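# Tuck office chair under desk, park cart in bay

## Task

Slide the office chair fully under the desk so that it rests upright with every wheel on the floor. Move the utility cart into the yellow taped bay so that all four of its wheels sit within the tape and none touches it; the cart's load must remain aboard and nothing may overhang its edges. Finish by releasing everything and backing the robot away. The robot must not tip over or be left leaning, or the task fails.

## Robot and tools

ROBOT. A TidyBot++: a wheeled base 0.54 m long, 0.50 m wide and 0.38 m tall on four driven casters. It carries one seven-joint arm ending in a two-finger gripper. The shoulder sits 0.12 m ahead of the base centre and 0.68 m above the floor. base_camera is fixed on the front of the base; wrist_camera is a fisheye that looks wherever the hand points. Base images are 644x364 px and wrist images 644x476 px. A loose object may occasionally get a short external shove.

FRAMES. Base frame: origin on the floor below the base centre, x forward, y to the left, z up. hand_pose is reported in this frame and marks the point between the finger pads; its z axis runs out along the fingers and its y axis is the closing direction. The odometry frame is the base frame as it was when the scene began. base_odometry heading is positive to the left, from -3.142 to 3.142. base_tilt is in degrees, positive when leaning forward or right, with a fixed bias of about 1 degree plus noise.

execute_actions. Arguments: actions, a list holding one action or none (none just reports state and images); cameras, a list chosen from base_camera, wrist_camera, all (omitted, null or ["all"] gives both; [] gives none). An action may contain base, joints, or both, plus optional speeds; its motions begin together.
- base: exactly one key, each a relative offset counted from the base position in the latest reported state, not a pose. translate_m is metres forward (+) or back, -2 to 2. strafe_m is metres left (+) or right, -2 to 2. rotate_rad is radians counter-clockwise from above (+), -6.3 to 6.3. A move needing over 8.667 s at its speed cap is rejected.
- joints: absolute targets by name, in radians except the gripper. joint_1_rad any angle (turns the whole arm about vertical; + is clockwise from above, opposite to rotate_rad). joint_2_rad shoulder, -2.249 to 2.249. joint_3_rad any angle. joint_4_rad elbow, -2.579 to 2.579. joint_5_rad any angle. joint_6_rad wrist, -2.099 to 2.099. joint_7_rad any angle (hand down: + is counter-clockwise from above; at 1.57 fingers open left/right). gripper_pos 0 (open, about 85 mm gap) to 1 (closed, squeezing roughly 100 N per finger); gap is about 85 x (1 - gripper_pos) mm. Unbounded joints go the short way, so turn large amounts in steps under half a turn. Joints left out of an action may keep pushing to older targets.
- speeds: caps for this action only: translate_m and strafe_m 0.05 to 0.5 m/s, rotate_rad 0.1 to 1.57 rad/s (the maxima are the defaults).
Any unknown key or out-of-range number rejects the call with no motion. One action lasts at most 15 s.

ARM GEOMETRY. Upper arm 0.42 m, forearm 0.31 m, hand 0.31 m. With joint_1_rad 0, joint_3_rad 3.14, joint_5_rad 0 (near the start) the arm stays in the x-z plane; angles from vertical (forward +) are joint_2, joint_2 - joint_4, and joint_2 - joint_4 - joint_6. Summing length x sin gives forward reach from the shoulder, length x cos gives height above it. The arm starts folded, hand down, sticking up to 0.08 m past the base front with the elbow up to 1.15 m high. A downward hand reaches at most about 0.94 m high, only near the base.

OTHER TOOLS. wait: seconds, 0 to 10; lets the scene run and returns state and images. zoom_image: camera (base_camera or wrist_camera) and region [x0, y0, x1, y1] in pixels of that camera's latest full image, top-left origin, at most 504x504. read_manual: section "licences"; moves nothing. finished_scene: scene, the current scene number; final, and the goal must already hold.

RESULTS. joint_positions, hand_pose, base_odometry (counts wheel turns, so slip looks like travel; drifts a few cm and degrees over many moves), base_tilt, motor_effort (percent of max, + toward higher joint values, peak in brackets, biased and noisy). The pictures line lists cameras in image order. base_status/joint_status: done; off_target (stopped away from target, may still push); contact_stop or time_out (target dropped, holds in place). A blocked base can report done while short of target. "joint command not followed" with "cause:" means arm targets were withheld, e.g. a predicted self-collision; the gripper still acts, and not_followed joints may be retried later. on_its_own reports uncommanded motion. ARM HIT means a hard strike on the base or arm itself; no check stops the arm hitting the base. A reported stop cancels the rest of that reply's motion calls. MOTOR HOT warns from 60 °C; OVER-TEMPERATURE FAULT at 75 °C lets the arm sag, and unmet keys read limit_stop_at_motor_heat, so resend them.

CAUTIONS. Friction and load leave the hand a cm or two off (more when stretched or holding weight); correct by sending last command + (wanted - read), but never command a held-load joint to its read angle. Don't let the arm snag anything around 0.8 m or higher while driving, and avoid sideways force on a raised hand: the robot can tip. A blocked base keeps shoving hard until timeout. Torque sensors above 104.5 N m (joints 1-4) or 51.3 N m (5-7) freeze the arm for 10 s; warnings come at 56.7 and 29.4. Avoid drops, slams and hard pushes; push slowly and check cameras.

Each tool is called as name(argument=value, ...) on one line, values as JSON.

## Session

execute_actions(actions=[{"joints":{"joint_1_rad":0,"joint_2_rad":-0.3,"joint_3_rad":3.14,"joint_4_rad":-0.6,"joint_6_rad":-2.0}}])

execute_actions(actions=[{"joints":{"joint_1_rad":-2.1}}], cameras=["wrist_camera"])

execute_actions(actions=[{"joints":{"joint_1_rad":-4.2}}], cameras=["wrist_camera"])

Scene clock: 3.37 s.
base_odometry: x=+0.000 y=+0.000 heading=+0.000 (m, m, rad; odometry frame)
base_tilt: forward=-0.1 right=-0.2 (deg)
base_status: not commanded
joint_positions: joint_1_rad=-0.013 joint_2_rad=-0.316 joint_3_rad=+3.134 joint_4_rad=-0.608 joint_5_rad=+0.041 joint_6_rad=-1.965 joint_7_rad=+1.599 gripper_pos=+0.000
joint_status: all done
motor_effort: joint_1_rad=-1(1) joint_2_rad=+2(8) joint_3_rad=+0(0) joint_4_rad=+10(21) joint_5_rad=+0(0) joint_6_rad=+7(7) joint_7_rad=+0(0) (%)
hand_pose: x=+0.3194 y=-0.0053 z=+1.1856 quat_wxyz=(+0.016, +0.904, +0.007, +0.428) (m; base frame)
pictures: base_camera, wrist_camera
Images, in order (width x height): base_camera 644x364, wrist_camera 644x476.

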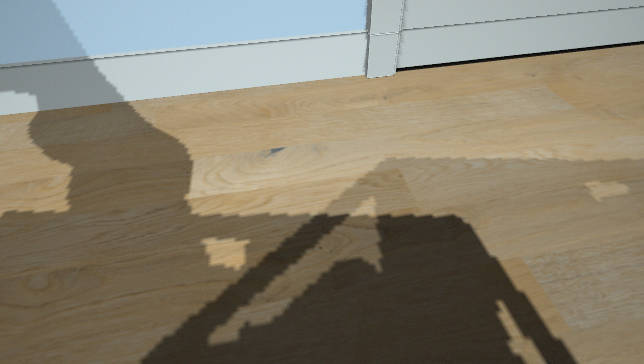

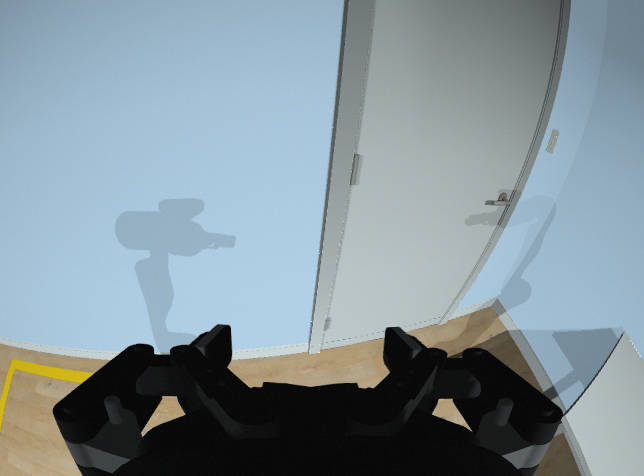

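Scene clock: 6.57 s.
base_odometry: x=+0.000 y=+0.000 heading=+0.000 (m, m, rad; odometry frame)
base_tilt: forward=-0.1 right=-0.1 (deg)
base_status: not commanded
joint_positions: joint_1_rad=-2.083 joint_2_rad=-0.316 joint_3_rad=+3.134 joint_4_rad=-0.608 joint_5_rad=+0.041 joint_6_rad=-1.965 joint_7_rad=+1.599 gripper_pos=+0.000
joint_status: all done
motor_effort: joint_1_rad=-1(1) joint_2_rad=+2(2) joint_3_rad=+0(0) joint_4_rad=+10(9) joint_5_rad=+0(0) joint_6_rad=+7(6) joint_7_rad=+1(0) (%)
hand_pose: x=+0.0279 y=+0.1786 z=+1.1856 quat_wxyz=(-0.360, +0.456, +0.780, +0.233) (m; base frame)
pictures: wrist_camera
Images, in order (width x height): wrist_camera 644x476.

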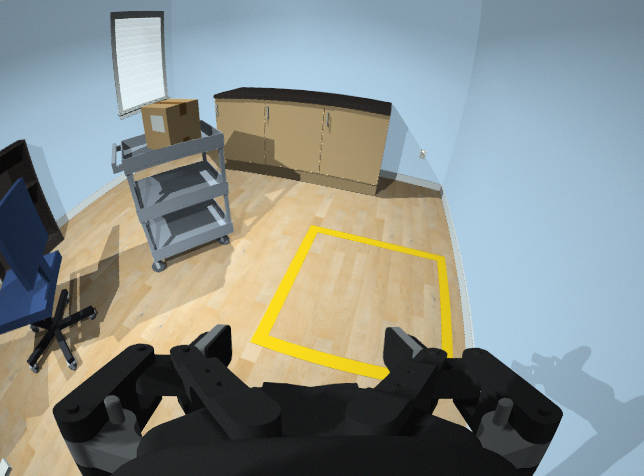

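Scene clock: 9.77 s.
base_odometry: x=+0.000 y=+0.000 heading=+0.000 (m, m, rad; odometry frame)
base_tilt: forward=-0.1 right=-0.2 (deg)
base_status: not commanded
joint_positions: joint_1_rad=-4.183 joint_2_rad=-0.316 joint_3_rad=+3.134 joint_4_rad=-0.608 joint_5_rad=+0.041 joint_6_rad=-1.965 joint_7_rad=+1.599 gripper_pos=+0.000
joint_status: all done
motor_effort: joint_1_rad=+0(1) joint_2_rad=+3(3) joint_3_rad=+0(0) joint_4_rad=+10(10) joint_5_rad=+0(0) joint_6_rad=+6(7) joint_7_rad=+0(0) (%)
hand_pose: x=+0.0109 y=-0.1688 z=+1.1856 quat_wxyz=(-0.381, -0.450, +0.784, -0.196) (m; base frame)
pictures: wrist_camera
Images, in order (width x height): wrist_camera 644x476.

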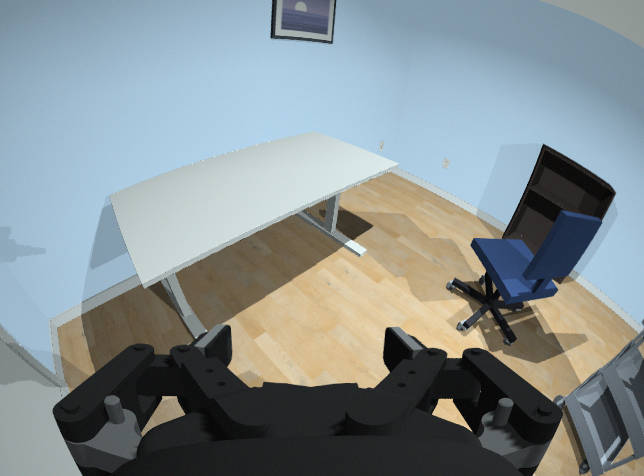

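execute_actions(actions=[{"base":{"rotate_rad":-3.43},"joints":{"joint_1_rad":0,"joint_2_rad":0.4,"joint_4_rad":-2.3,"joint_6_rad":1.15,"joint_5_rad":-0.03}}], cameras=[])

execute_actions(actions=[{"base":{"strafe_m":0.38}}])

Scene clock: 26.10 s.
base_odometry: x=+0.000 y=+0.000 heading=+2.855 (m, m, rad; odometry frame)
base_tilt: forward=-0.1 right=-0.1 (deg)
base_status: done
joint_positions: joint_1_rad=-6.272 joint_2_rad=+0.384 joint_3_rad=+3.141 joint_4_rad=-2.289 joint_5_rad=-0.008 joint_6_rad=+1.116 joint_7_rad=+1.599 gripper_pos=+0.000
joint_status: all done
motor_effort: joint_1_rad=-1(3) joint_2_rad=-28(32) joint_3_rad=+0(3) joint_4_rad=+14(22) joint_5_rad=+0(1) joint_6_rad=+8(9) joint_7_rad=+0(0) (%)
hand_pose: x=+0.7298 y=-0.0076 z=+0.7960 quat_wxyz=(-0.015, -0.702, -0.002, -0.712) (m; base frame)
pictures: none
No camera images: the call's "cameras" was empty. Leave "cameras" out to get every camera's image.

Scene clock: 28.20 s.
base_odometry: x=-0.108 y=-0.365 heading=+2.854 (m, m, rad; odometry frame)
base_tilt: forward=+0.0 right=-0.1 (deg)
base_status: done
joint_positions: joint_1_rad=-6.281 joint_2_rad=+0.384 joint_3_rad=+3.141 joint_4_rad=-2.289 joint_5_rad=-0.012 joint_6_rad=+1.116 joint_7_rad=+1.599 gripper_pos=+0.000
joint_status: not commanded
motor_effort: joint_1_rad=+0(3) joint_2_rad=-28(29) joint_3_rad=+0(2) joint_4_rad=+13(13) joint_5_rad=+0(0) joint_6_rad=+8(9) joint_7_rad=+0(1) (%)
hand_pose: x=+0.7298 y=-0.0029 z=+0.7959 quat_wxyz=(-0.012, -0.702, -0.003, -0.712) (m; base frame)
pictures: base_camera, wrist_camera
Images, in order (width x height): base_camera 644x364, wrist_camera 644x476.

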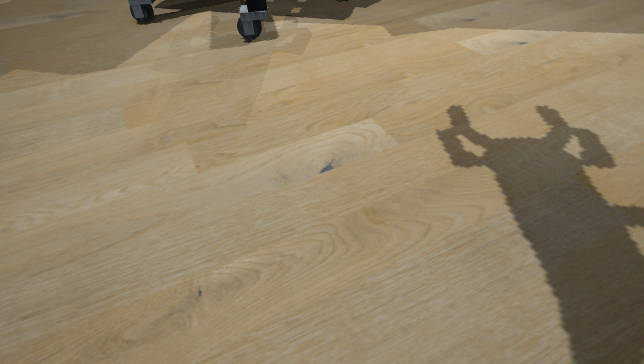

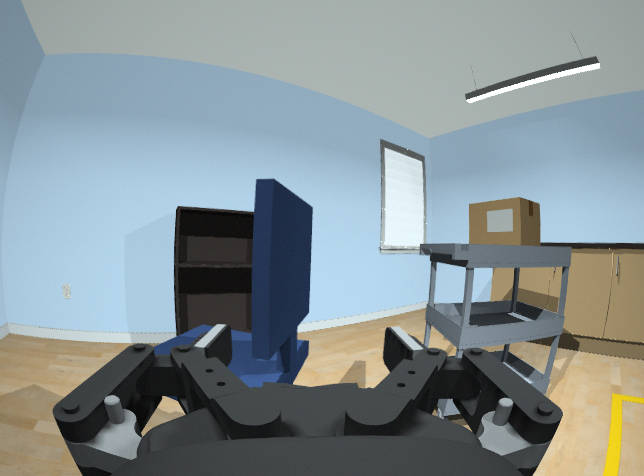

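execute_actions(actions=[{"base":{"translate_m":0.3}}], cameras=[])

execute_actions(actions=[{"base":{"strafe_m":0.095}}], cameras=["wrist_camera"])

Scene clock: 35.07 s.
base_odometry: x=-0.396 y=-0.280 heading=+2.855 (m, m, rad; odometry frame)
base_tilt: forward=-0.1 right=-0.2 (deg)
base_status: done
joint_positions: joint_1_rad=-6.281 joint_2_rad=+0.393 joint_3_rad=+3.141 joint_4_rad=-2.293 joint_5_rad=-0.012 joint_6_rad=+1.117 joint_7_rad=+1.599 gripper_pos=+0.000
joint_status: not commanded
motor_effort: joint_1_rad=-1(1) joint_2_rad=-28(29) joint_3_rad=+0(1) joint_4_rad=+13(14) joint_5_rad=+0(0) joint_6_rad=+8(8) joint_7_rad=+1(0) (%)
hand_pose: x=+0.7298 y=-0.0029 z=+0.7888 quat_wxyz=(-0.012, -0.706, -0.003, -0.708) (m; base frame)
pictures: none
No camera images: the call's "cameras" was empty. Leave "cameras" out to get every camera's image.

Scene clock: 36.30 s.
base_odometry: x=-0.424 y=-0.371 heading=+2.855 (m, m, rad; odometry frame)
base_tilt: forward=-0.1 right=-0.2 (deg)
base_status: done
joint_positions: joint_1_rad=-6.286 joint_2_rad=+0.393 joint_3_rad=+3.140 joint_4_rad=-2.293 joint_5_rad=-0.013 joint_6_rad=+1.117 joint_7_rad=+1.599 gripper_pos=+0.000
joint_status: not commanded
motor_effort: joint_1_rad=+0(3) joint_2_rad=-28(29) joint_3_rad=+0(2) joint_4_rad=+14(14) joint_5_rad=+0(1) joint_6_rad=+8(8) joint_7_rad=-1(1) (%)
hand_pose: x=+0.7297 y=+0.0002 z=+0.7887 quat_wxyz=(-0.010, -0.707, -0.005, -0.708) (m; base frame)
pictures: wrist_camera
Images, in order (width x height): wrist_camera 644x476.

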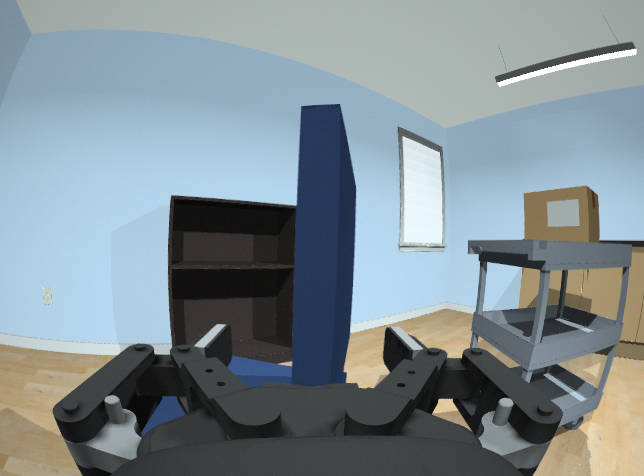

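execute_actions(actions=[{"base":{"translate_m":0.14},"speeds":{"translate_m":0.12}}], cameras=[])

execute_actions(actions=[{"joints":{"gripper_pos":1}}], cameras=["wrist_camera"])

Scene clock: 43.53 s.
base_odometry: x=-0.558 y=-0.332 heading=+2.855 (m, m, rad; odometry frame)
base_tilt: forward=-0.1 right=-0.2 (deg)
base_status: done
joint_positions: joint_1_rad=-6.286 joint_2_rad=+0.394 joint_3_rad=+3.140 joint_4_rad=-2.294 joint_5_rad=-0.013 joint_6_rad=+1.118 joint_7_rad=+1.599 gripper_pos=+0.000
joint_status: not commanded
motor_effort: joint_1_rad=+0(2) joint_2_rad=-28(31) joint_3_rad=+0(2) joint_4_rad=+13(15) joint_5_rad=+0(0) joint_6_rad=+9(9) joint_7_rad=+1(1) (%)
hand_pose: x=+0.7294 y=+0.0002 z=+0.7880 quat_wxyz=(-0.010, -0.707, -0.005, -0.707) (m; base frame)
pictures: none
No camera images: the call's "cameras" was empty. Leave "cameras" out to get every camera's image.

Scene clock: 44.63 s.
base_odometry: x=-0.558 y=-0.332 heading=+2.855 (m, m, rad; odometry frame)
base_tilt: forward=-0.1 right=-0.2 (deg)
base_status: not commanded
joint_positions: joint_1_rad=-6.265 joint_2_rad=+0.409 joint_3_rad=+3.158 joint_4_rad=-2.276 joint_5_rad=-0.064 joint_6_rad=+1.119 joint_7_rad=+1.599 gripper_pos=+0.572
joint_status: gripper_pos off_target (ended at +0.572, target +1.000)
motor_effort: joint_1_rad=-5(7) joint_2_rad=-31(34) joint_3_rad=-4(6) joint_4_rad=+10(17) joint_5_rad=+5(8) joint_6_rad=+9(10) joint_7_rad=+1(1) (%)
hand_pose: x=+0.7351 y=-0.0362 z=+0.7875 quat_wxyz=(-0.034, -0.705, +0.030, -0.708) (m; base frame)
pictures: wrist_camera
Images, in order (width x height): wrist_camera 644x476.

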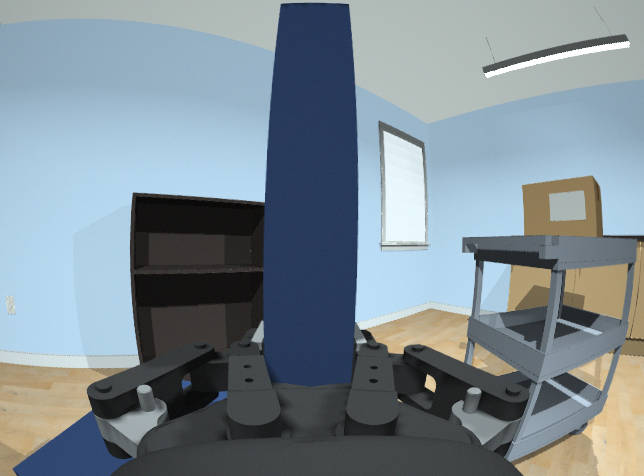

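execute_actions(actions=[{"base":{"rotate_rad":0.32},"speeds":{"rotate_rad":0.2}}], cameras=[])

execute_actions(actions=[{"base":{"translate_m":-0.85},"speeds":{"translate_m":0.2}}], cameras=[])

execute_actions(actions=[{"base":{"rotate_rad":0.21},"speeds":{"rotate_rad":0.2},"joints":{"joint_1_rad":-0.1}}])

execute_actions(actions=[{"joints":{"gripper_pos":0}}], cameras=[])

execute_actions(actions=[{"base":{"translate_m":-0.12}}], cameras=[])

execute_actions(actions=[{"base":{"strafe_m":-0.5},"joints":{"joint_2_rad":-0.3,"joint_4_rad":-0.9,"joint_6_rad":-2.0}}], cameras=["wrist_camera"])

Scene clock: 64.70 s.
base_odometry: x=-0.558 y=-0.331 heading=-3.118 (m, m, rad; odometry frame)
base_tilt: forward=-0.1 right=-0.1 (deg)
base_status: rotate_rad time_out (by the wheels' count: +0.310 of +0.320)
joint_positions: joint_1_rad=-6.176 joint_2_rad=+0.400 joint_3_rad=+3.232 joint_4_rad=-2.295 joint_5_rad=-0.146 joint_6_rad=+1.128 joint_7_rad=+1.603 gripper_pos=+0.572
joint_status: not commanded
motor_effort: joint_1_rad=-19(28) joint_2_rad=-26(30) joint_3_rad=-15(24) joint_4_rad=+13(15) joint_5_rad=+15(23) joint_6_rad=+6(8) joint_7_rad=-1(4) (%)
hand_pose: x=+0.7104 y=-0.1503 z=+0.7875 quat_wxyz=(-0.115, -0.696, +0.112, -0.700) (m; base frame)
pictures: none
No camera images: the call's "cameras" was empty. Leave "cameras" out to get every camera's image.

not run: a stop came earlier in this reply.

not run: a stop came earlier in this reply.

not run: a stop came earlier in this reply.

not run: a stop came earlier in this reply.

not run: a stop came earlier in this reply.

execute_actions(actions=[{"base":{"translate_m":-0.85},"speeds":{"translate_m":0.2}}])

execute_actions(actions=[{"base":{"rotate_rad":0.22},"speeds":{"rotate_rad":0.2},"joints":{"joint_1_rad":-0.1}}])

Scene clock: 74.83 s.
base_odometry: x=+0.292 y=-0.311 heading=-3.117 (m, m, rad; odometry frame)
base_tilt: forward=-0.1 right=-0.1 (deg)
base_status: done
joint_positions: joint_1_rad=-6.305 joint_2_rad=+0.408 joint_3_rad=+3.122 joint_4_rad=-2.285 joint_5_rad=-0.035 joint_6_rad=+1.129 joint_7_rad=+1.603 gripper_pos=+0.572
joint_status: not commanded
motor_effort: joint_1_rad=+4(18) joint_2_rad=-29(39) joint_3_rad=+4(14) joint_4_rad=+11(14) joint_5_rad=-3(15) joint_6_rad=+8(13) joint_7_rad=+1(3) (%)
hand_pose: x=+0.7332 y=+0.0154 z=+0.7871 quat_wxyz=(+0.000, -0.705, -0.006, -0.709) (m; base frame)
pictures: base_camera, wrist_camera
Images, in order (width x height): base_camera 644x364, wrist_camera 644x476.

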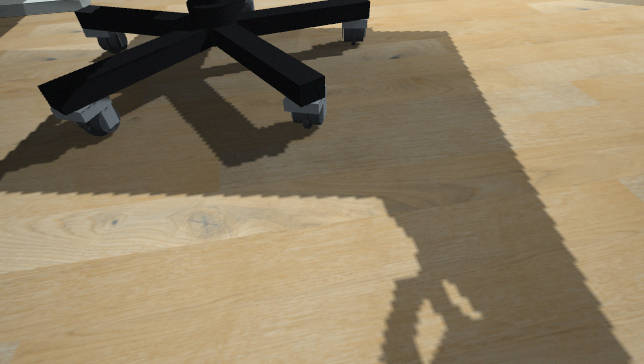

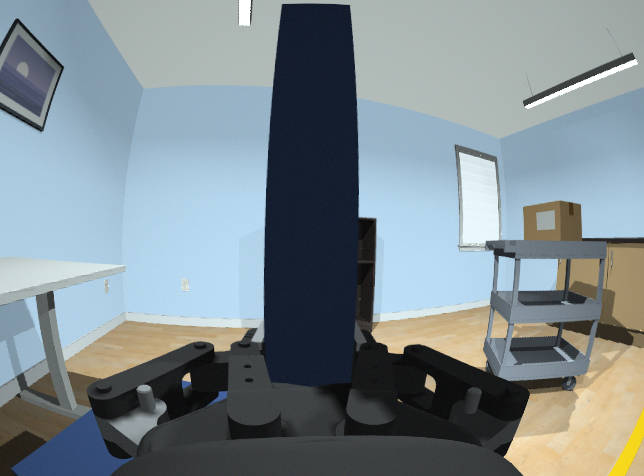

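Scene clock: 78.10 s.
base_odometry: x=+0.292 y=-0.311 heading=-2.906 (m, m, rad; odometry frame)
base_tilt: forward=-0.1 right=-0.1 (deg)
base_status: rotate_rad time_out (by the wheels' count: +0.211 of +0.220)
joint_positions: joint_1_rad=-6.267 joint_2_rad=+0.402 joint_3_rad=+3.242 joint_4_rad=-2.294 joint_5_rad=-0.144 joint_6_rad=+1.130 joint_7_rad=+1.601 gripper_pos=+0.572
joint_status: joint_1_rad off_target (ended at -6.267, target -6.383)
motor_effort: joint_1_rad=-21(27) joint_2_rad=-28(30) joint_3_rad=-17(21) joint_4_rad=+13(15) joint_5_rad=+16(20) joint_6_rad=+7(9) joint_7_rad=-3(4) (%)
hand_pose: x=+0.7213 y=-0.1005 z=+0.7875 quat_wxyz=(-0.087, -0.700, +0.082, -0.704) (m; base frame)
pictures: base_camera, wrist_camera
Images, in order (width x height): base_camera 644x364, wrist_camera 644x476.

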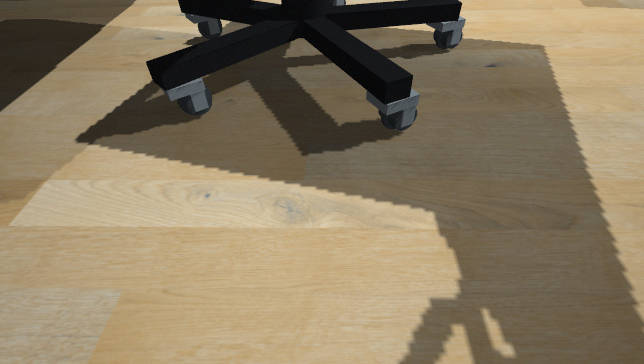

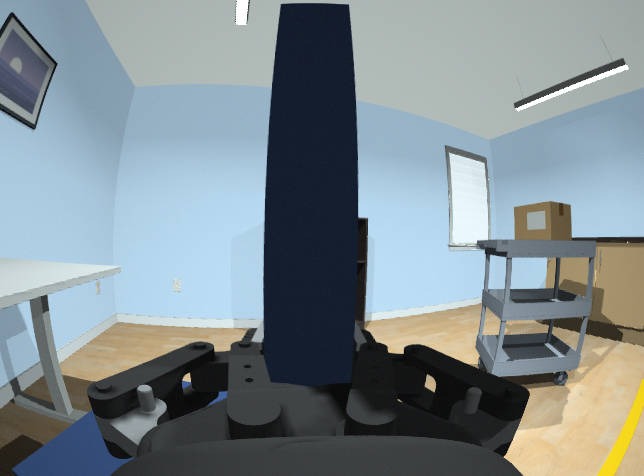

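execute_actions(actions=[{"base":{"strafe_m":-0.17},"speeds":{"strafe_m":0.1},"joints":{"joint_1_rad":0}}], cameras=[])

execute_actions(actions=[{"base":{"translate_m":-0.09},"speeds":{"translate_m":0.1}}])

execute_actions(actions=[{"joints":{"gripper_pos":0}}], cameras=[])

execute_actions(actions=[{"base":{"translate_m":-0.11},"speeds":{"translate_m":0.15}}], cameras=[])

execute_actions(actions=[{"base":{"strafe_m":-0.45},"joints":{"joint_2_rad":-0.3,"joint_4_rad":-0.9,"joint_6_rad":-2.0}}], cameras=[])

execute_actions(actions=[{"base":{"translate_m":1.0},"joints":{"joint_1_rad":-1.57}}], cameras=["wrist_camera"])

Scene clock: 92.70 s.
base_odometry: x=+0.252 y=-0.145 heading=-2.904 (m, m, rad; odometry frame)
base_tilt: forward=-0.1 right=-0.1 (deg)
base_status: done
joint_positions: joint_1_rad=-6.295 joint_2_rad=+0.413 joint_3_rad=+3.131 joint_4_rad=-2.278 joint_5_rad=-0.039 joint_6_rad=+1.131 joint_7_rad=+1.604 gripper_pos=+0.572
joint_status: all done
motor_effort: joint_1_rad=+5(20) joint_2_rad=-33(35) joint_3_rad=+4(16) joint_4_rad=+8(13) joint_5_rad=-1(15) joint_6_rad=+10(12) joint_7_rad=+3(3) (%)
hand_pose: x=+0.7360 y=+0.0033 z=+0.7874 quat_wxyz=(-0.009, -0.703, +0.000, -0.711) (m; base frame)
pictures: none
No camera images: the call's "cameras" was empty. Leave "cameras" out to get every camera's image.

Scene clock: 94.13 s.
base_odometry: x=+0.340 y=-0.124 heading=-2.905 (m, m, rad; odometry frame)
base_tilt: forward=-0.1 right=-0.1 (deg)
base_status: done
joint_positions: joint_1_rad=-6.296 joint_2_rad=+0.412 joint_3_rad=+3.130 joint_4_rad=-2.280 joint_5_rad=-0.038 joint_6_rad=+1.131 joint_7_rad=+1.603 gripper_pos=+0.572
joint_status: not commanded
motor_effort: joint_1_rad=+4(6) joint_2_rad=-31(37) joint_3_rad=+3(5) joint_4_rad=+10(12) joint_5_rad=-2(4) joint_6_rad=+9(12) joint_7_rad=+1(3) (%)
hand_pose: x=+0.7352 y=+0.0048 z=+0.7872 quat_wxyz=(-0.008, -0.704, +0.000, -0.710) (m; base frame)
pictures: base_camera, wrist_camera
Images, in order (width x height): base_camera 644x364, wrist_camera 644x476.

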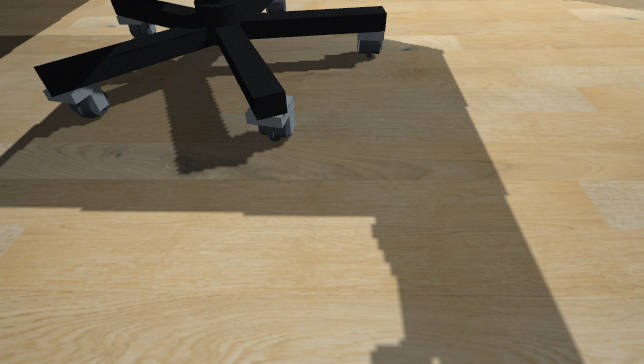

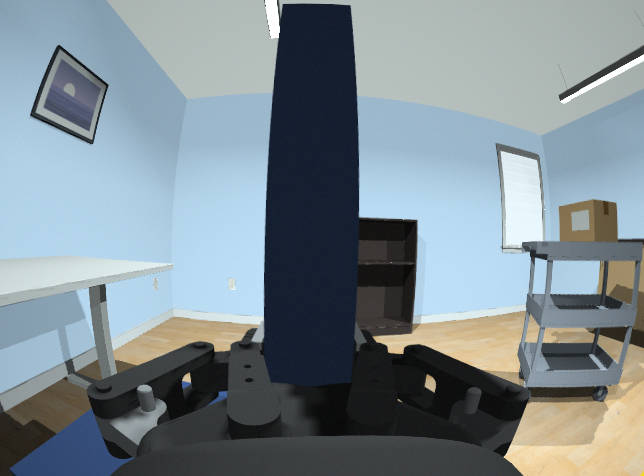

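Scene clock: 95.23 s.
base_odometry: x=+0.340 y=-0.124 heading=-2.905 (m, m, rad; odometry frame)
base_tilt: forward=+0.0 right=-0.1 (deg)
base_status: not commanded
joint_positions: joint_1_rad=-6.290 joint_2_rad=+0.409 joint_3_rad=+3.135 joint_4_rad=-2.293 joint_5_rad=-0.038 joint_6_rad=+1.131 joint_7_rad=+1.603 gripper_pos=+0.000
joint_status: all done
motor_effort: joint_1_rad=-1(4) joint_2_rad=-28(32) joint_3_rad=+0(3) joint_4_rad=+13(14) joint_5_rad=+0(2) joint_6_rad=+9(9) joint_7_rad=+0(2) (%)
hand_pose: x=+0.7312 y=-0.0020 z=+0.7830 quat_wxyz=(-0.013, -0.707, +0.003, -0.707) (m; base frame)
pictures: none
No camera images: the call's "cameras" was empty. Leave "cameras" out to get every camera's image.

Scene clock: 96.60 s.
base_odometry: x=+0.447 y=-0.098 heading=-2.905 (m, m, rad; odometry frame)
base_tilt: forward=-0.1 right=-0.2 (deg)
base_status: done
joint_positions: joint_1_rad=-6.290 joint_2_rad=+0.407 joint_3_rad=+3.135 joint_4_rad=-2.295 joint_5_rad=-0.038 joint_6_rad=+1.131 joint_7_rad=+1.603 gripper_pos=+0.000
joint_status: not commanded
motor_effort: joint_1_rad=-1(2) joint_2_rad=-29(31) joint_3_rad=-1(2) joint_4_rad=+14(14) joint_5_rad=+0(0) joint_6_rad=+8(9) joint_7_rad=+1(0) (%)
hand_pose: x=+0.7306 y=-0.0020 z=+0.7836 quat_wxyz=(-0.013, -0.707, +0.003, -0.707) (m; base frame)
pictures: none
No camera images: the call's "cameras" was empty. Leave "cameras" out to get every camera's image.

Scene clock: 100.03 s.
base_odometry: x=+0.341 y=+0.340 heading=-2.905 (m, m, rad; odometry frame)
base_tilt: forward=-0.1 right=-0.2 (deg)
base_status: done
joint_positions: joint_1_rad=-6.284 joint_2_rad=-0.302 joint_3_rad=+3.139 joint_4_rad=-0.905 joint_5_rad=-0.038 joint_6_rad=-1.971 joint_7_rad=+1.603 gripper_pos=+0.000
joint_status: all done
motor_effort: joint_1_rad=+0(4) joint_2_rad=-2(29) joint_3_rad=+1(2) joint_4_rad=+14(23) joint_5_rad=+0(2) joint_6_rad=+5(9) joint_7_rad=+0(1) (%)
hand_pose: x=+0.3390 y=+0.0133 z=+1.0801 quat_wxyz=(+0.010, -0.959, -0.029, -0.280) (m; base frame)
pictures: none
No camera images: the call's "cameras" was empty. Leave "cameras" out to get every camera's image.

Scene clock: 103.40 s.
base_odometry: x=-0.631 y=+0.107 heading=-2.906 (m, m, rad; odometry frame)
base_tilt: forward=-0.1 right=-0.1 (deg)
base_status: done
joint_positions: joint_1_rad=-7.836 joint_2_rad=-0.304 joint_3_rad=+3.139 joint_4_rad=-0.905 joint_5_rad=-0.038 joint_6_rad=-1.971 joint_7_rad=+1.603 gripper_pos=+0.000
joint_status: all done
motor_effort: joint_1_rad=+0(0) joint_2_rad=-1(4) joint_3_rad=+0(1) joint_4_rad=+14(14) joint_5_rad=-1(1) joint_6_rad=+5(5) joint_7_rad=+0(1) (%)
hand_pose: x=+0.1098 y=+0.2197 z=+1.0805 quat_wxyz=(+0.204, -0.664, -0.693, -0.193) (m; base frame)
pictures: wrist_camera
Images, in order (width x height): wrist_camera 644x476.

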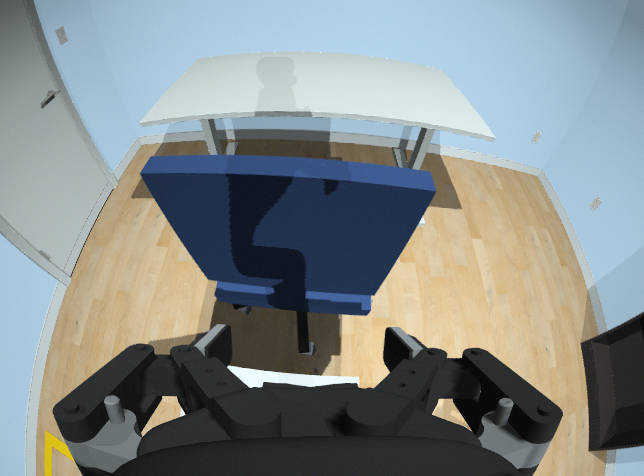

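execute_actions(actions=[{"base":{"strafe_m":0.45},"speeds":{"strafe_m":0.08}}], cameras=["wrist_camera"])

Scene clock: 114.03 s.
base_odometry: x=-0.526 y=-0.331 heading=-2.906 (m, m, rad; odometry frame)
base_tilt: forward=-0.1 right=-0.2 (deg)
base_status: done
joint_positions: joint_1_rad=-7.836 joint_2_rad=-0.300 joint_3_rad=+3.139 joint_4_rad=-0.905 joint_5_rad=-0.038 joint_6_rad=-1.972 joint_7_rad=+1.603 gripper_pos=+0.000
joint_status: not commanded
motor_effort: joint_1_rad=-1(1) joint_2_rad=-3(7) joint_3_rad=+0(1) joint_4_rad=+14(15) joint_5_rad=-1(1) joint_6_rad=+5(6) joint_7_rad=+1(1) (%)
hand_pose: x=+0.1098 y=+0.2211 z=+1.0797 quat_wxyz=(+0.203, -0.664, -0.693, -0.192) (m; base frame)
pictures: wrist_camera
Images, in order (width x height): wrist_camera 644x476.

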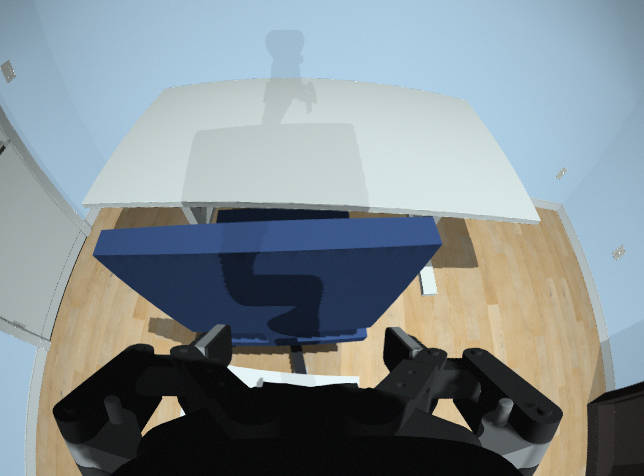

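execute_actions(actions=[{"base":{"strafe_m":0.18},"speeds":{"strafe_m":0.06},"joints":{"joint_2_rad":0.05,"joint_4_rad":-0.62,"joint_6_rad":-2.09}}], cameras=["wrist_camera"])

Scene clock: 121.87 s.
base_odometry: x=-0.485 y=-0.507 heading=-2.906 (m, m, rad; odometry frame)
base_tilt: forward=-0.1 right=-0.2 (deg)
base_status: done
joint_positions: joint_1_rad=-7.836 joint_2_rad=+0.055 joint_3_rad=+3.139 joint_4_rad=-0.633 joint_5_rad=-0.038 joint_6_rad=-2.054 joint_7_rad=+1.603 gripper_pos=+0.000
joint_status: all done
motor_effort: joint_1_rad=-1(1) joint_2_rad=-16(20) joint_3_rad=+0(1) joint_4_rad=+13(14) joint_5_rad=-1(1) joint_6_rad=+3(5) joint_7_rad=-1(0) (%)
hand_pose: x=+0.1125 y=+0.3437 z=+1.0584 quat_wxyz=(+0.148, -0.678, -0.707, -0.134) (m; base frame)
pictures: wrist_camera
Images, in order (width x height): wrist_camera 644x476.

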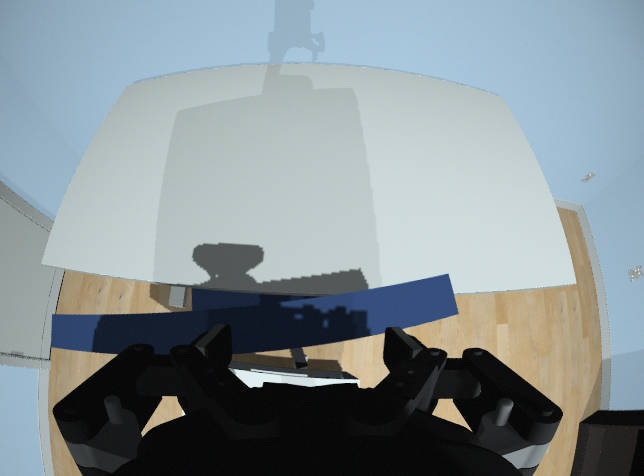

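execute_actions(actions=[{"base":{"strafe_m":0.08},"speeds":{"strafe_m":0.05},"joints":{"joint_2_rad":-0.05,"joint_4_rad":-0.75}}], cameras=["wrist_camera"])

Scene clock: 127.67 s.
base_odometry: x=-0.466 y=-0.584 heading=-2.906 (m, m, rad; odometry frame)
base_tilt: forward=-0.1 right=-0.2 (deg)
base_status: done
joint_positions: joint_1_rad=-7.836 joint_2_rad=-0.042 joint_3_rad=+3.139 joint_4_rad=-0.740 joint_5_rad=-0.038 joint_6_rad=-2.056 joint_7_rad=+1.603 gripper_pos=+0.000
joint_status: all done
motor_effort: joint_1_rad=+0(1) joint_2_rad=-12(16) joint_3_rad=+0(1) joint_4_rad=+14(14) joint_5_rad=-1(1) joint_6_rad=+3(4) joint_7_rad=+1(0) (%)
hand_pose: x=+0.1117 y=+0.3020 z=+1.0550 quat_wxyz=(+0.144, -0.679, -0.708, -0.129) (m; base frame)
pictures: wrist_camera
Images, in order (width x height): wrist_camera 644x476.

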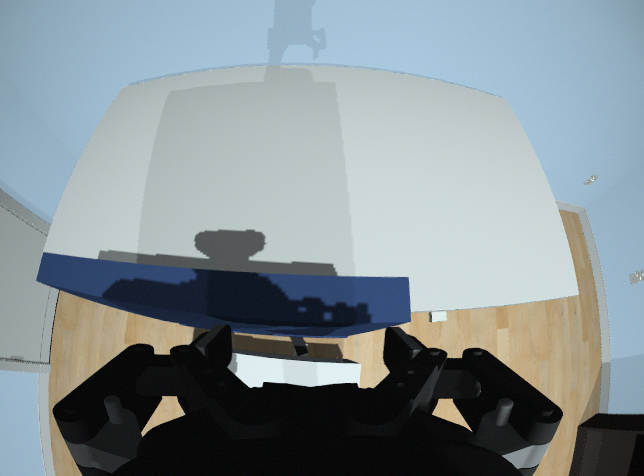

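Squared. On to the cart.

execute_actions(actions=[{"base":{"strafe_m":-0.5}}], cameras=["wrist_camera"])

execute_actions(actions=[{"base":{"rotate_rad":-1.57},"joints":{"joint_1_rad":0,"joint_2_rad":0.45,"joint_4_rad":-0.5,"joint_6_rad":-2.09,"joint_5_rad":0.03}}], cameras=[])

execute_actions(actions=[{"base":{"strafe_m":0.7}}])

Scene clock: 136.67 s.
base_odometry: x=-0.583 y=-0.098 heading=-2.906 (m, m, rad; odometry frame)
base_tilt: forward=-0.1 right=-0.1 (deg)
base_status: done
joint_positions: joint_1_rad=-7.838 joint_2_rad=-0.056 joint_3_rad=+3.139 joint_4_rad=-0.742 joint_5_rad=-0.038 joint_6_rad=-2.057 joint_7_rad=+1.603 gripper_pos=+0.000
joint_status: not commanded
motor_effort: joint_1_rad=+0(1) joint_2_rad=-11(17) joint_3_rad=+0(2) joint_4_rad=+14(14) joint_5_rad=-1(0) joint_6_rad=+4(4) joint_7_rad=+0(0) (%)
hand_pose: x=+0.1111 y=+0.2962 z=+1.0585 quat_wxyz=(+0.147, -0.678, -0.708, -0.133) (m; base frame)
pictures: wrist_camera
Images, in order (width x height): wrist_camera 644x476.

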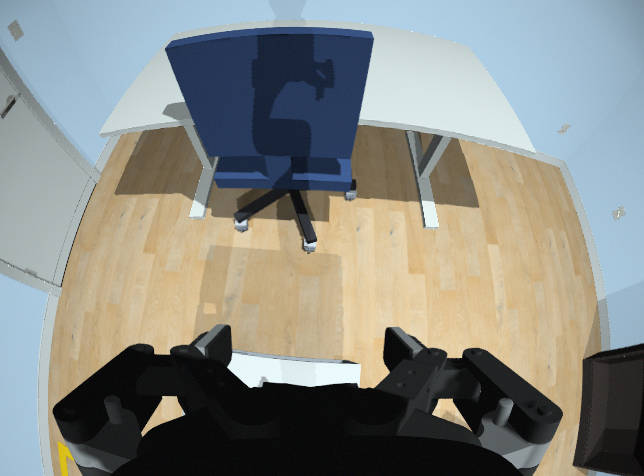

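Scene clock: 139.47 s.
base_odometry: x=-0.583 y=-0.098 heading=+1.808 (m, m, rad; odometry frame)
base_tilt: forward=-0.1 right=-0.1 (deg)
base_status: done
joint_positions: joint_1_rad=-6.297 joint_2_rad=+0.437 joint_3_rad=+3.139 joint_4_rad=-0.514 joint_5_rad=+0.009 joint_6_rad=-2.057 joint_7_rad=+1.603 gripper_pos=+0.000
joint_status: all done
motor_effort: joint_1_rad=+0(4) joint_2_rad=-32(32) joint_3_rad=+0(2) joint_4_rad=+15(17) joint_5_rad=-1(3) joint_6_rad=+1(4) joint_7_rad=+0(0) (%)
hand_pose: x=+0.5945 y=+0.0063 z=+0.9371 quat_wxyz=(-0.004, -0.998, -0.022, -0.067) (m; base frame)
pictures: none
No camera images: the call's "cameras" was empty. Leave "cameras" out to get every camera's image.

Scene clock: 142.23 s.
base_odometry: x=-1.264 y=-0.261 heading=+1.807 (m, m, rad; odometry frame)
base_tilt: forward=-0.1 right=-0.1 (deg)
base_status: done
joint_positions: joint_1_rad=-6.289 joint_2_rad=+0.437 joint_3_rad=+3.139 joint_4_rad=-0.513 joint_5_rad=+0.012 joint_6_rad=-2.057 joint_7_rad=+1.603 gripper_pos=+0.000
joint_status: not commanded
motor_effort: joint_1_rad=+0(3) joint_2_rad=-31(33) joint_3_rad=+0(1) joint_4_rad=+16(16) joint_5_rad=+0(0) joint_6_rad=+1(2) joint_7_rad=+1(0) (%)
hand_pose: x=+0.5946 y=+0.0021 z=+0.9372 quat_wxyz=(-0.005, -0.998, -0.018, -0.067) (m; base frame)
pictures: base_camera, wrist_camera
Images, in order (width x height): base_camera 644x364, wrist_camera 644x476.

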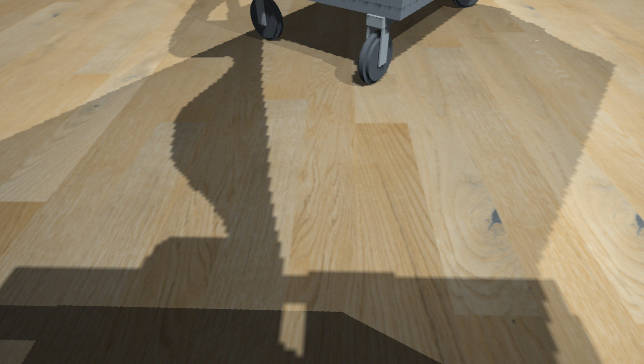

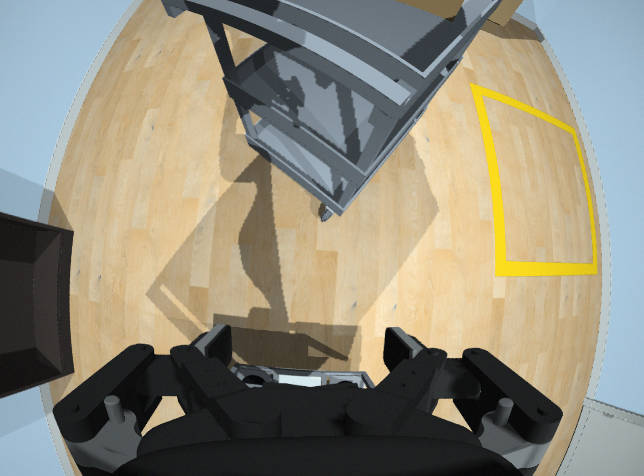

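execute_actions(actions=[{"base":{"translate_m":0.24},"speeds":{"translate_m":0.2},"joints":{"gripper_pos":1}}], cameras=["wrist_camera"])

Scene clock: 147.73 s.
base_odometry: x=-1.321 y=-0.028 heading=+1.808 (m, m, rad; odometry frame)
base_tilt: forward=-0.1 right=-0.1 (deg)
base_status: done
joint_positions: joint_1_rad=-6.289 joint_2_rad=+0.448 joint_3_rad=+3.139 joint_4_rad=-0.511 joint_5_rad=+0.012 joint_6_rad=-2.058 joint_7_rad=+1.603 gripper_pos=+0.999
joint_status: all done
motor_effort: joint_1_rad=+0(2) joint_2_rad=-30(34) joint_3_rad=+0(1) joint_4_rad=+16(15) joint_5_rad=+0(1) joint_6_rad=+2(2) joint_7_rad=+1(0) (%)
hand_pose: x=+0.5974 y=+0.0021 z=+0.9327 quat_wxyz=(-0.005, -0.998, -0.018, -0.062) (m; base frame)
pictures: wrist_camera
Images, in order (width x height): wrist_camera 644x476.

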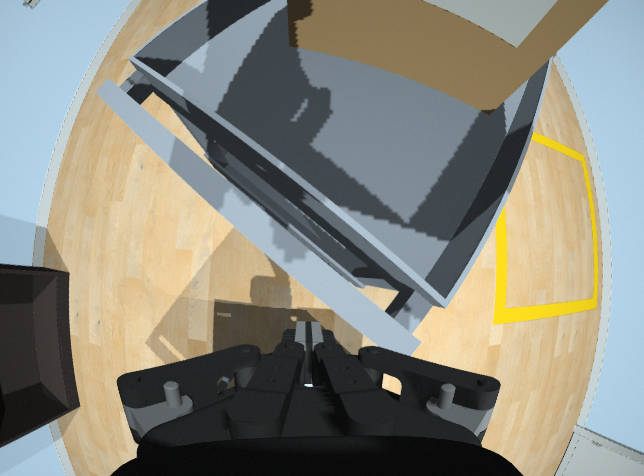

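execute_actions(actions=[{"base":{"translate_m":0.05},"speeds":{"translate_m":0.1},"joints":{"joint_2_rad":0.54,"joint_7_rad":1.1}}], cameras=["wrist_camera"])

execute_actions(actions=[{"joints":{"joint_2_rad":0.64}}], cameras=["wrist_camera"])

execute_actions(actions=[{"base":{"strafe_m":-0.45},"speeds":{"strafe_m":0.1}}])

Scene clock: 156.57 s.
base_odometry: x=-1.333 y=+0.021 heading=+1.809 (m, m, rad; odometry frame)
base_tilt: forward=-0.1 right=-0.2 (deg)
base_status: done
joint_positions: joint_1_rad=-6.289 joint_2_rad=+0.545 joint_3_rad=+3.139 joint_4_rad=-0.507 joint_5_rad=+0.012 joint_6_rad=-2.058 joint_7_rad=+1.105 gripper_pos=+0.999
joint_status: all done
motor_effort: joint_1_rad=+0(2) joint_2_rad=-36(40) joint_3_rad=+0(1) joint_4_rad=+16(17) joint_5_rad=+0(0) joint_6_rad=+1(2) joint_7_rad=+1(2) (%)
hand_pose: x=+0.6200 y=+0.0022 z=+0.8866 quat_wxyz=(+0.000, -0.973, +0.229, -0.017) (m; base frame)
pictures: wrist_camera
Images, in order (width x height): wrist_camera 644x476.

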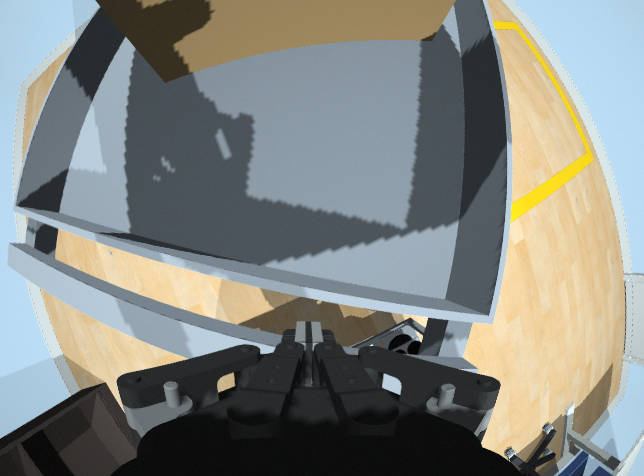

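Scene clock: 157.50 s.
base_odometry: x=-1.333 y=+0.021 heading=+1.809 (m, m, rad; odometry frame)
base_tilt: forward=-0.1 right=-0.2 (deg)
base_status: not commanded
joint_positions: joint_1_rad=-6.289 joint_2_rad=+0.628 joint_3_rad=+3.139 joint_4_rad=-0.503 joint_5_rad=+0.012 joint_6_rad=-2.064 joint_7_rad=+1.105 gripper_pos=+0.999
joint_status: all done
motor_effort: joint_1_rad=+1(3) joint_2_rad=-36(39) joint_3_rad=+0(1) joint_4_rad=+16(18) joint_5_rad=+1(2) joint_6_rad=+1(3) joint_7_rad=+1(1) (%)
hand_pose: x=+0.6340 y=+0.0023 z=+0.8454 quat_wxyz=(-0.010, -0.973, +0.229, +0.025) (m; base frame)
pictures: wrist_camera
Images, in order (width x height): wrist_camera 644x476.

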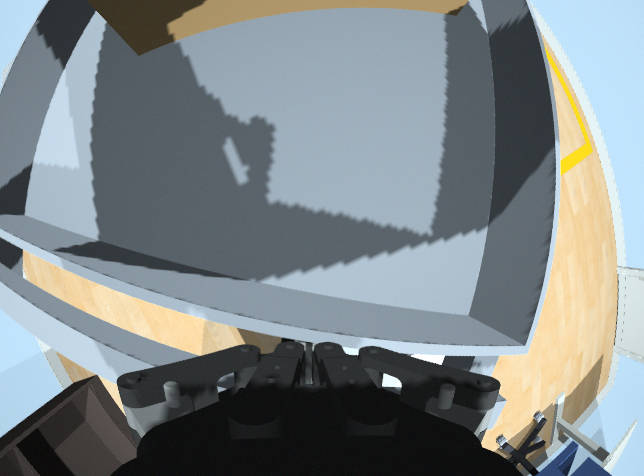

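Scene clock: 162.57 s.
base_odometry: x=-0.895 y=+0.127 heading=+1.808 (m, m, rad; odometry frame)
base_tilt: forward=-0.1 right=-0.1 (deg)
base_status: done
joint_positions: joint_1_rad=-6.297 joint_2_rad=+0.632 joint_3_rad=+3.128 joint_4_rad=-0.499 joint_5_rad=+0.010 joint_6_rad=-2.084 joint_7_rad=+1.105 gripper_pos=+0.999
joint_status: not commanded
motor_effort: joint_1_rad=+0(8) joint_2_rad=-40(40) joint_3_rad=+0(4) joint_4_rad=+14(17) joint_5_rad=+0(6) joint_6_rad=-4(7) joint_7_rad=+0(0) (%)
hand_pose: x=+0.6290 y=+0.0095 z=+0.8450 quat_wxyz=(-0.010, -0.975, +0.221, +0.035) (m; base frame)
pictures: base_camera, wrist_camera
Images, in order (width x height): base_camera 644x364, wrist_camera 644x476.

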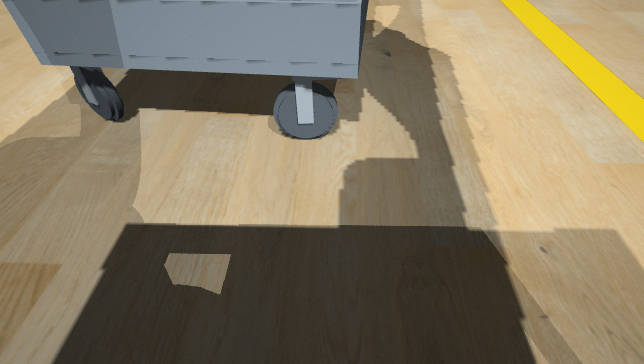

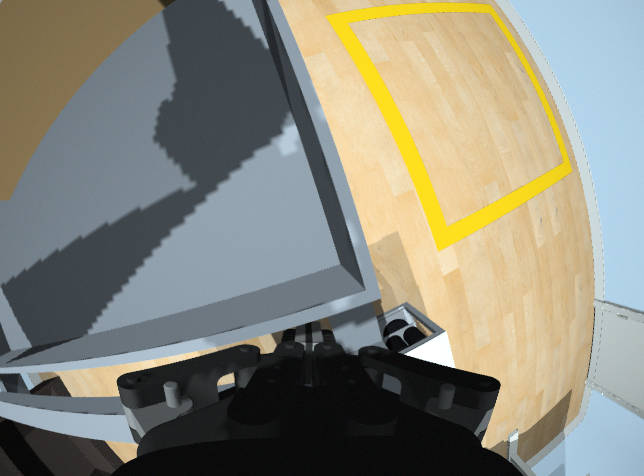

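execute_actions(actions=[{"joints":{"joint_2_rad":0.68,"joint_7_rad":1.4,"gripper_pos":0}}], cameras=[])

execute_actions(actions=[{"base":{"strafe_m":-0.45},"speeds":{"strafe_m":0.12},"joints":{"joint_7_rad":1.3}}])

Scene clock: 168.03 s.
base_odometry: x=-0.895 y=+0.127 heading=+1.808 (m, m, rad; odometry frame)
base_tilt: forward=-0.1 right=-0.1 (deg)
base_status: not commanded
joint_positions: joint_1_rad=-6.304 joint_2_rad=+0.669 joint_3_rad=+3.127 joint_4_rad=-0.492 joint_5_rad=+0.010 joint_6_rad=-2.083 joint_7_rad=+1.402 gripper_pos=+0.001
joint_status: all done
motor_effort: joint_1_rad=+3(7) joint_2_rad=-39(40) joint_3_rad=+2(4) joint_4_rad=+16(16) joint_5_rad=+2(6) joint_6_rad=-1(7) joint_7_rad=-3(4) (%)
hand_pose: x=+0.6362 y=+0.0139 z=+0.8274 quat_wxyz=(-0.005, -0.996, +0.070, +0.051) (m; base frame)
pictures: none
No camera images: the call's "cameras" was empty. Leave "cameras" out to get every camera's image.

Scene clock: 172.53 s.
base_odometry: x=-0.458 y=+0.233 heading=+1.808 (m, m, rad; odometry frame)
base_tilt: forward=-0.1 right=-0.1 (deg)
base_status: done
joint_positions: joint_1_rad=-6.319 joint_2_rad=+0.669 joint_3_rad=+3.109 joint_4_rad=-0.490 joint_5_rad=-0.007 joint_6_rad=-2.082 joint_7_rad=+1.351 gripper_pos=+0.000
joint_status: all done
motor_effort: joint_1_rad=+4(16) joint_2_rad=-36(41) joint_3_rad=+3(9) joint_4_rad=+13(16) joint_5_rad=+3(8) joint_6_rad=-3(7) joint_7_rad=-4(12) (%)
hand_pose: x=+0.6357 y=+0.0319 z=+0.8282 quat_wxyz=(+0.006, -0.996, +0.077, +0.051) (m; base frame)
pictures: base_camera, wrist_camera
Images, in order (width x height): base_camera 644x364, wrist_camera 644x476.

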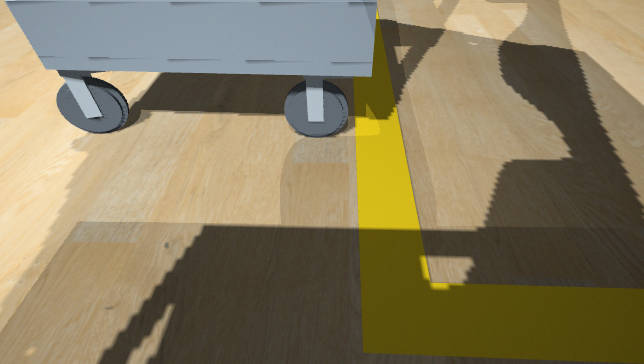

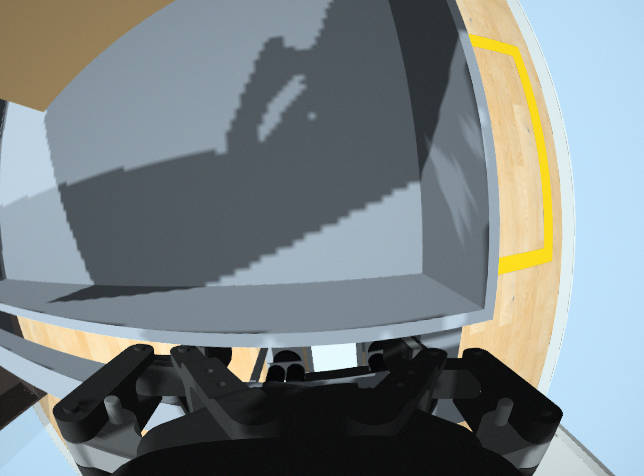

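execute_actions(actions=[{"base":{"strafe_m":-0.78},"speeds":{"strafe_m":0.16}}], cameras=["base_camera"])

execute_actions(actions=[{"base":{"translate_m":-0.06},"speeds":{"translate_m":0.06},"joints":{"joint_7_rad":1.5}}], cameras=["base_camera"])

execute_actions(actions=[{"joints":{"joint_2_rad":0.45,"joint_6_rad":-1.97}}], cameras=[])

execute_actions(actions=[{"base":{"translate_m":-0.4},"joints":{"joint_2_rad":-0.3,"joint_1_rad":-1.1}}])

Scene clock: 185.60 s.
base_odometry: x=+0.300 y=+0.417 heading=+1.808 (m, m, rad; odometry frame)
base_tilt: forward=-0.1 right=-0.1 (deg)
base_status: done
joint_positions: joint_1_rad=-6.311 joint_2_rad=+0.669 joint_3_rad=+3.115 joint_4_rad=-0.490 joint_5_rad=-0.009 joint_6_rad=-2.082 joint_7_rad=+1.345 gripper_pos=+0.000
joint_status: not commanded
motor_effort: joint_1_rad=+2(16) joint_2_rad=-38(39) joint_3_rad=+1(8) joint_4_rad=+13(14) joint_5_rad=+2(8) joint_6_rad=-3(7) joint_7_rad=-3(10) (%)
hand_pose: x=+0.6363 y=+0.0266 z=+0.8281 quat_wxyz=(+0.005, -0.995, +0.086, +0.051) (m; base frame)
pictures: base_camera
Images, in order (width x height): base_camera 644x364.

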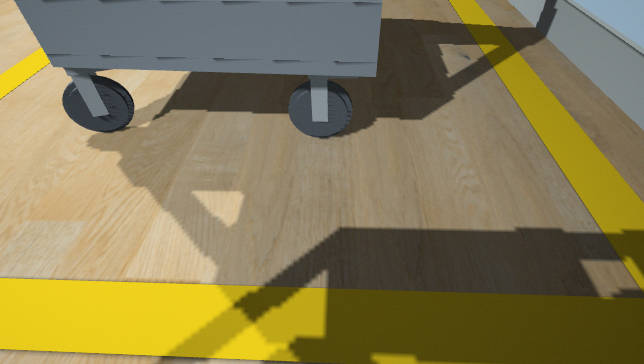

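Scene clock: 187.20 s.
base_odometry: x=+0.315 y=+0.359 heading=+1.808 (m, m, rad; odometry frame)
base_tilt: forward=-0.1 right=-0.1 (deg)
base_status: done
joint_positions: joint_1_rad=-6.295 joint_2_rad=+0.677 joint_3_rad=+3.126 joint_4_rad=-0.498 joint_5_rad=+0.008 joint_6_rad=-2.060 joint_7_rad=+1.483 gripper_pos=+0.000
joint_status: all done
motor_effort: joint_1_rad=+0(2) joint_2_rad=-39(45) joint_3_rad=-1(1) joint_4_rad=+15(16) joint_5_rad=+0(1) joint_6_rad=-1(15) joint_7_rad=+0(3) (%)
hand_pose: x=+0.6434 y=+0.0107 z=+0.8214 quat_wxyz=(-0.001, -0.998, +0.033, +0.046) (m; base frame)
pictures: base_camera
Images, in order (width x height): base_camera 644x364.

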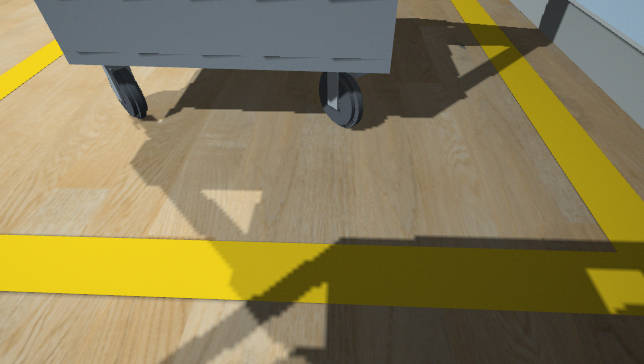

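Scene clock: 188.83 s.
base_odometry: x=+0.315 y=+0.359 heading=+1.808 (m, m, rad; odometry frame)
base_tilt: forward=-0.1 right=-0.1 (deg)
base_status: not commanded
joint_positions: joint_1_rad=-6.295 joint_2_rad=+0.444 joint_3_rad=+3.130 joint_4_rad=-0.497 joint_5_rad=+0.014 joint_6_rad=-2.006 joint_7_rad=+1.483 gripper_pos=+0.000
joint_status: all done
motor_effort: joint_1_rad=+0(1) joint_2_rad=-32(47) joint_3_rad=+0(2) joint_4_rad=+16(17) joint_5_rad=+0(2) joint_6_rad=+2(5) joint_7_rad=+0(2) (%)
hand_pose: x=+0.6137 y=+0.0074 z=+0.9415 quat_wxyz=(+0.002, -0.995, +0.036, -0.097) (m; base frame)
pictures: none
No camera images: the call's "cameras" was empty. Leave "cameras" out to get every camera's image.

Scene clock: 191.20 s.
base_odometry: x=+0.409 y=-0.030 heading=+1.808 (m, m, rad; odometry frame)
base_tilt: forward=-0.1 right=-0.2 (deg)
base_status: done
joint_positions: joint_1_rad=-7.366 joint_2_rad=-0.291 joint_3_rad=+3.130 joint_4_rad=-0.497 joint_5_rad=+0.014 joint_6_rad=-2.001 joint_7_rad=+1.483 gripper_pos=+0.000
joint_status: all done
motor_effort: joint_1_rad=-1(3) joint_2_rad=+3(37) joint_3_rad=+0(2) joint_4_rad=+8(17) joint_5_rad=+0(1) joint_6_rad=+7(7) joint_7_rad=+0(0) (%)
hand_pose: x=+0.2087 y=+0.1718 z=+1.2076 quat_wxyz=(+0.246, -0.785, -0.426, -0.377) (m; base frame)
pictures: base_camera, wrist_camera
Images, in order (width x height): base_camera 644x364, wrist_camera 644x476.

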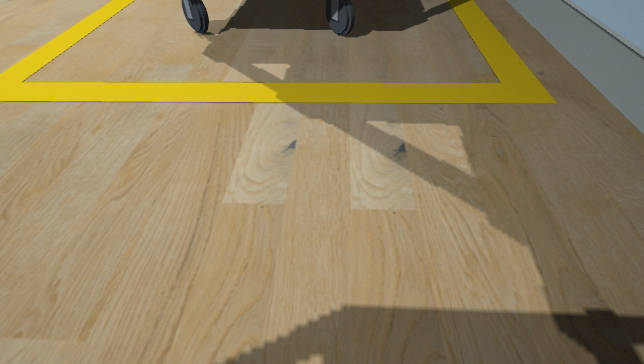

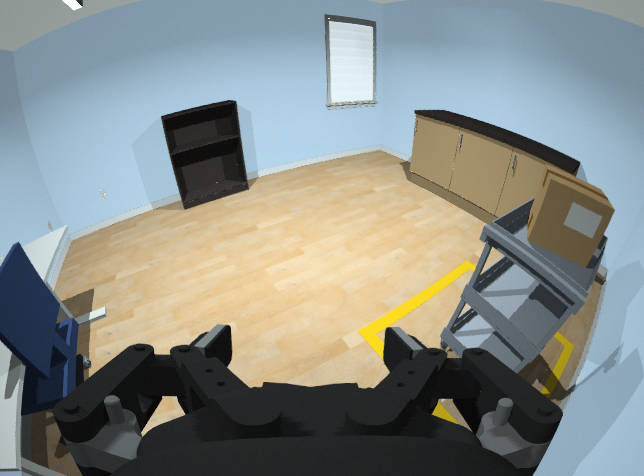

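finished_scene(scene=2)

The scene is finished: the task was done.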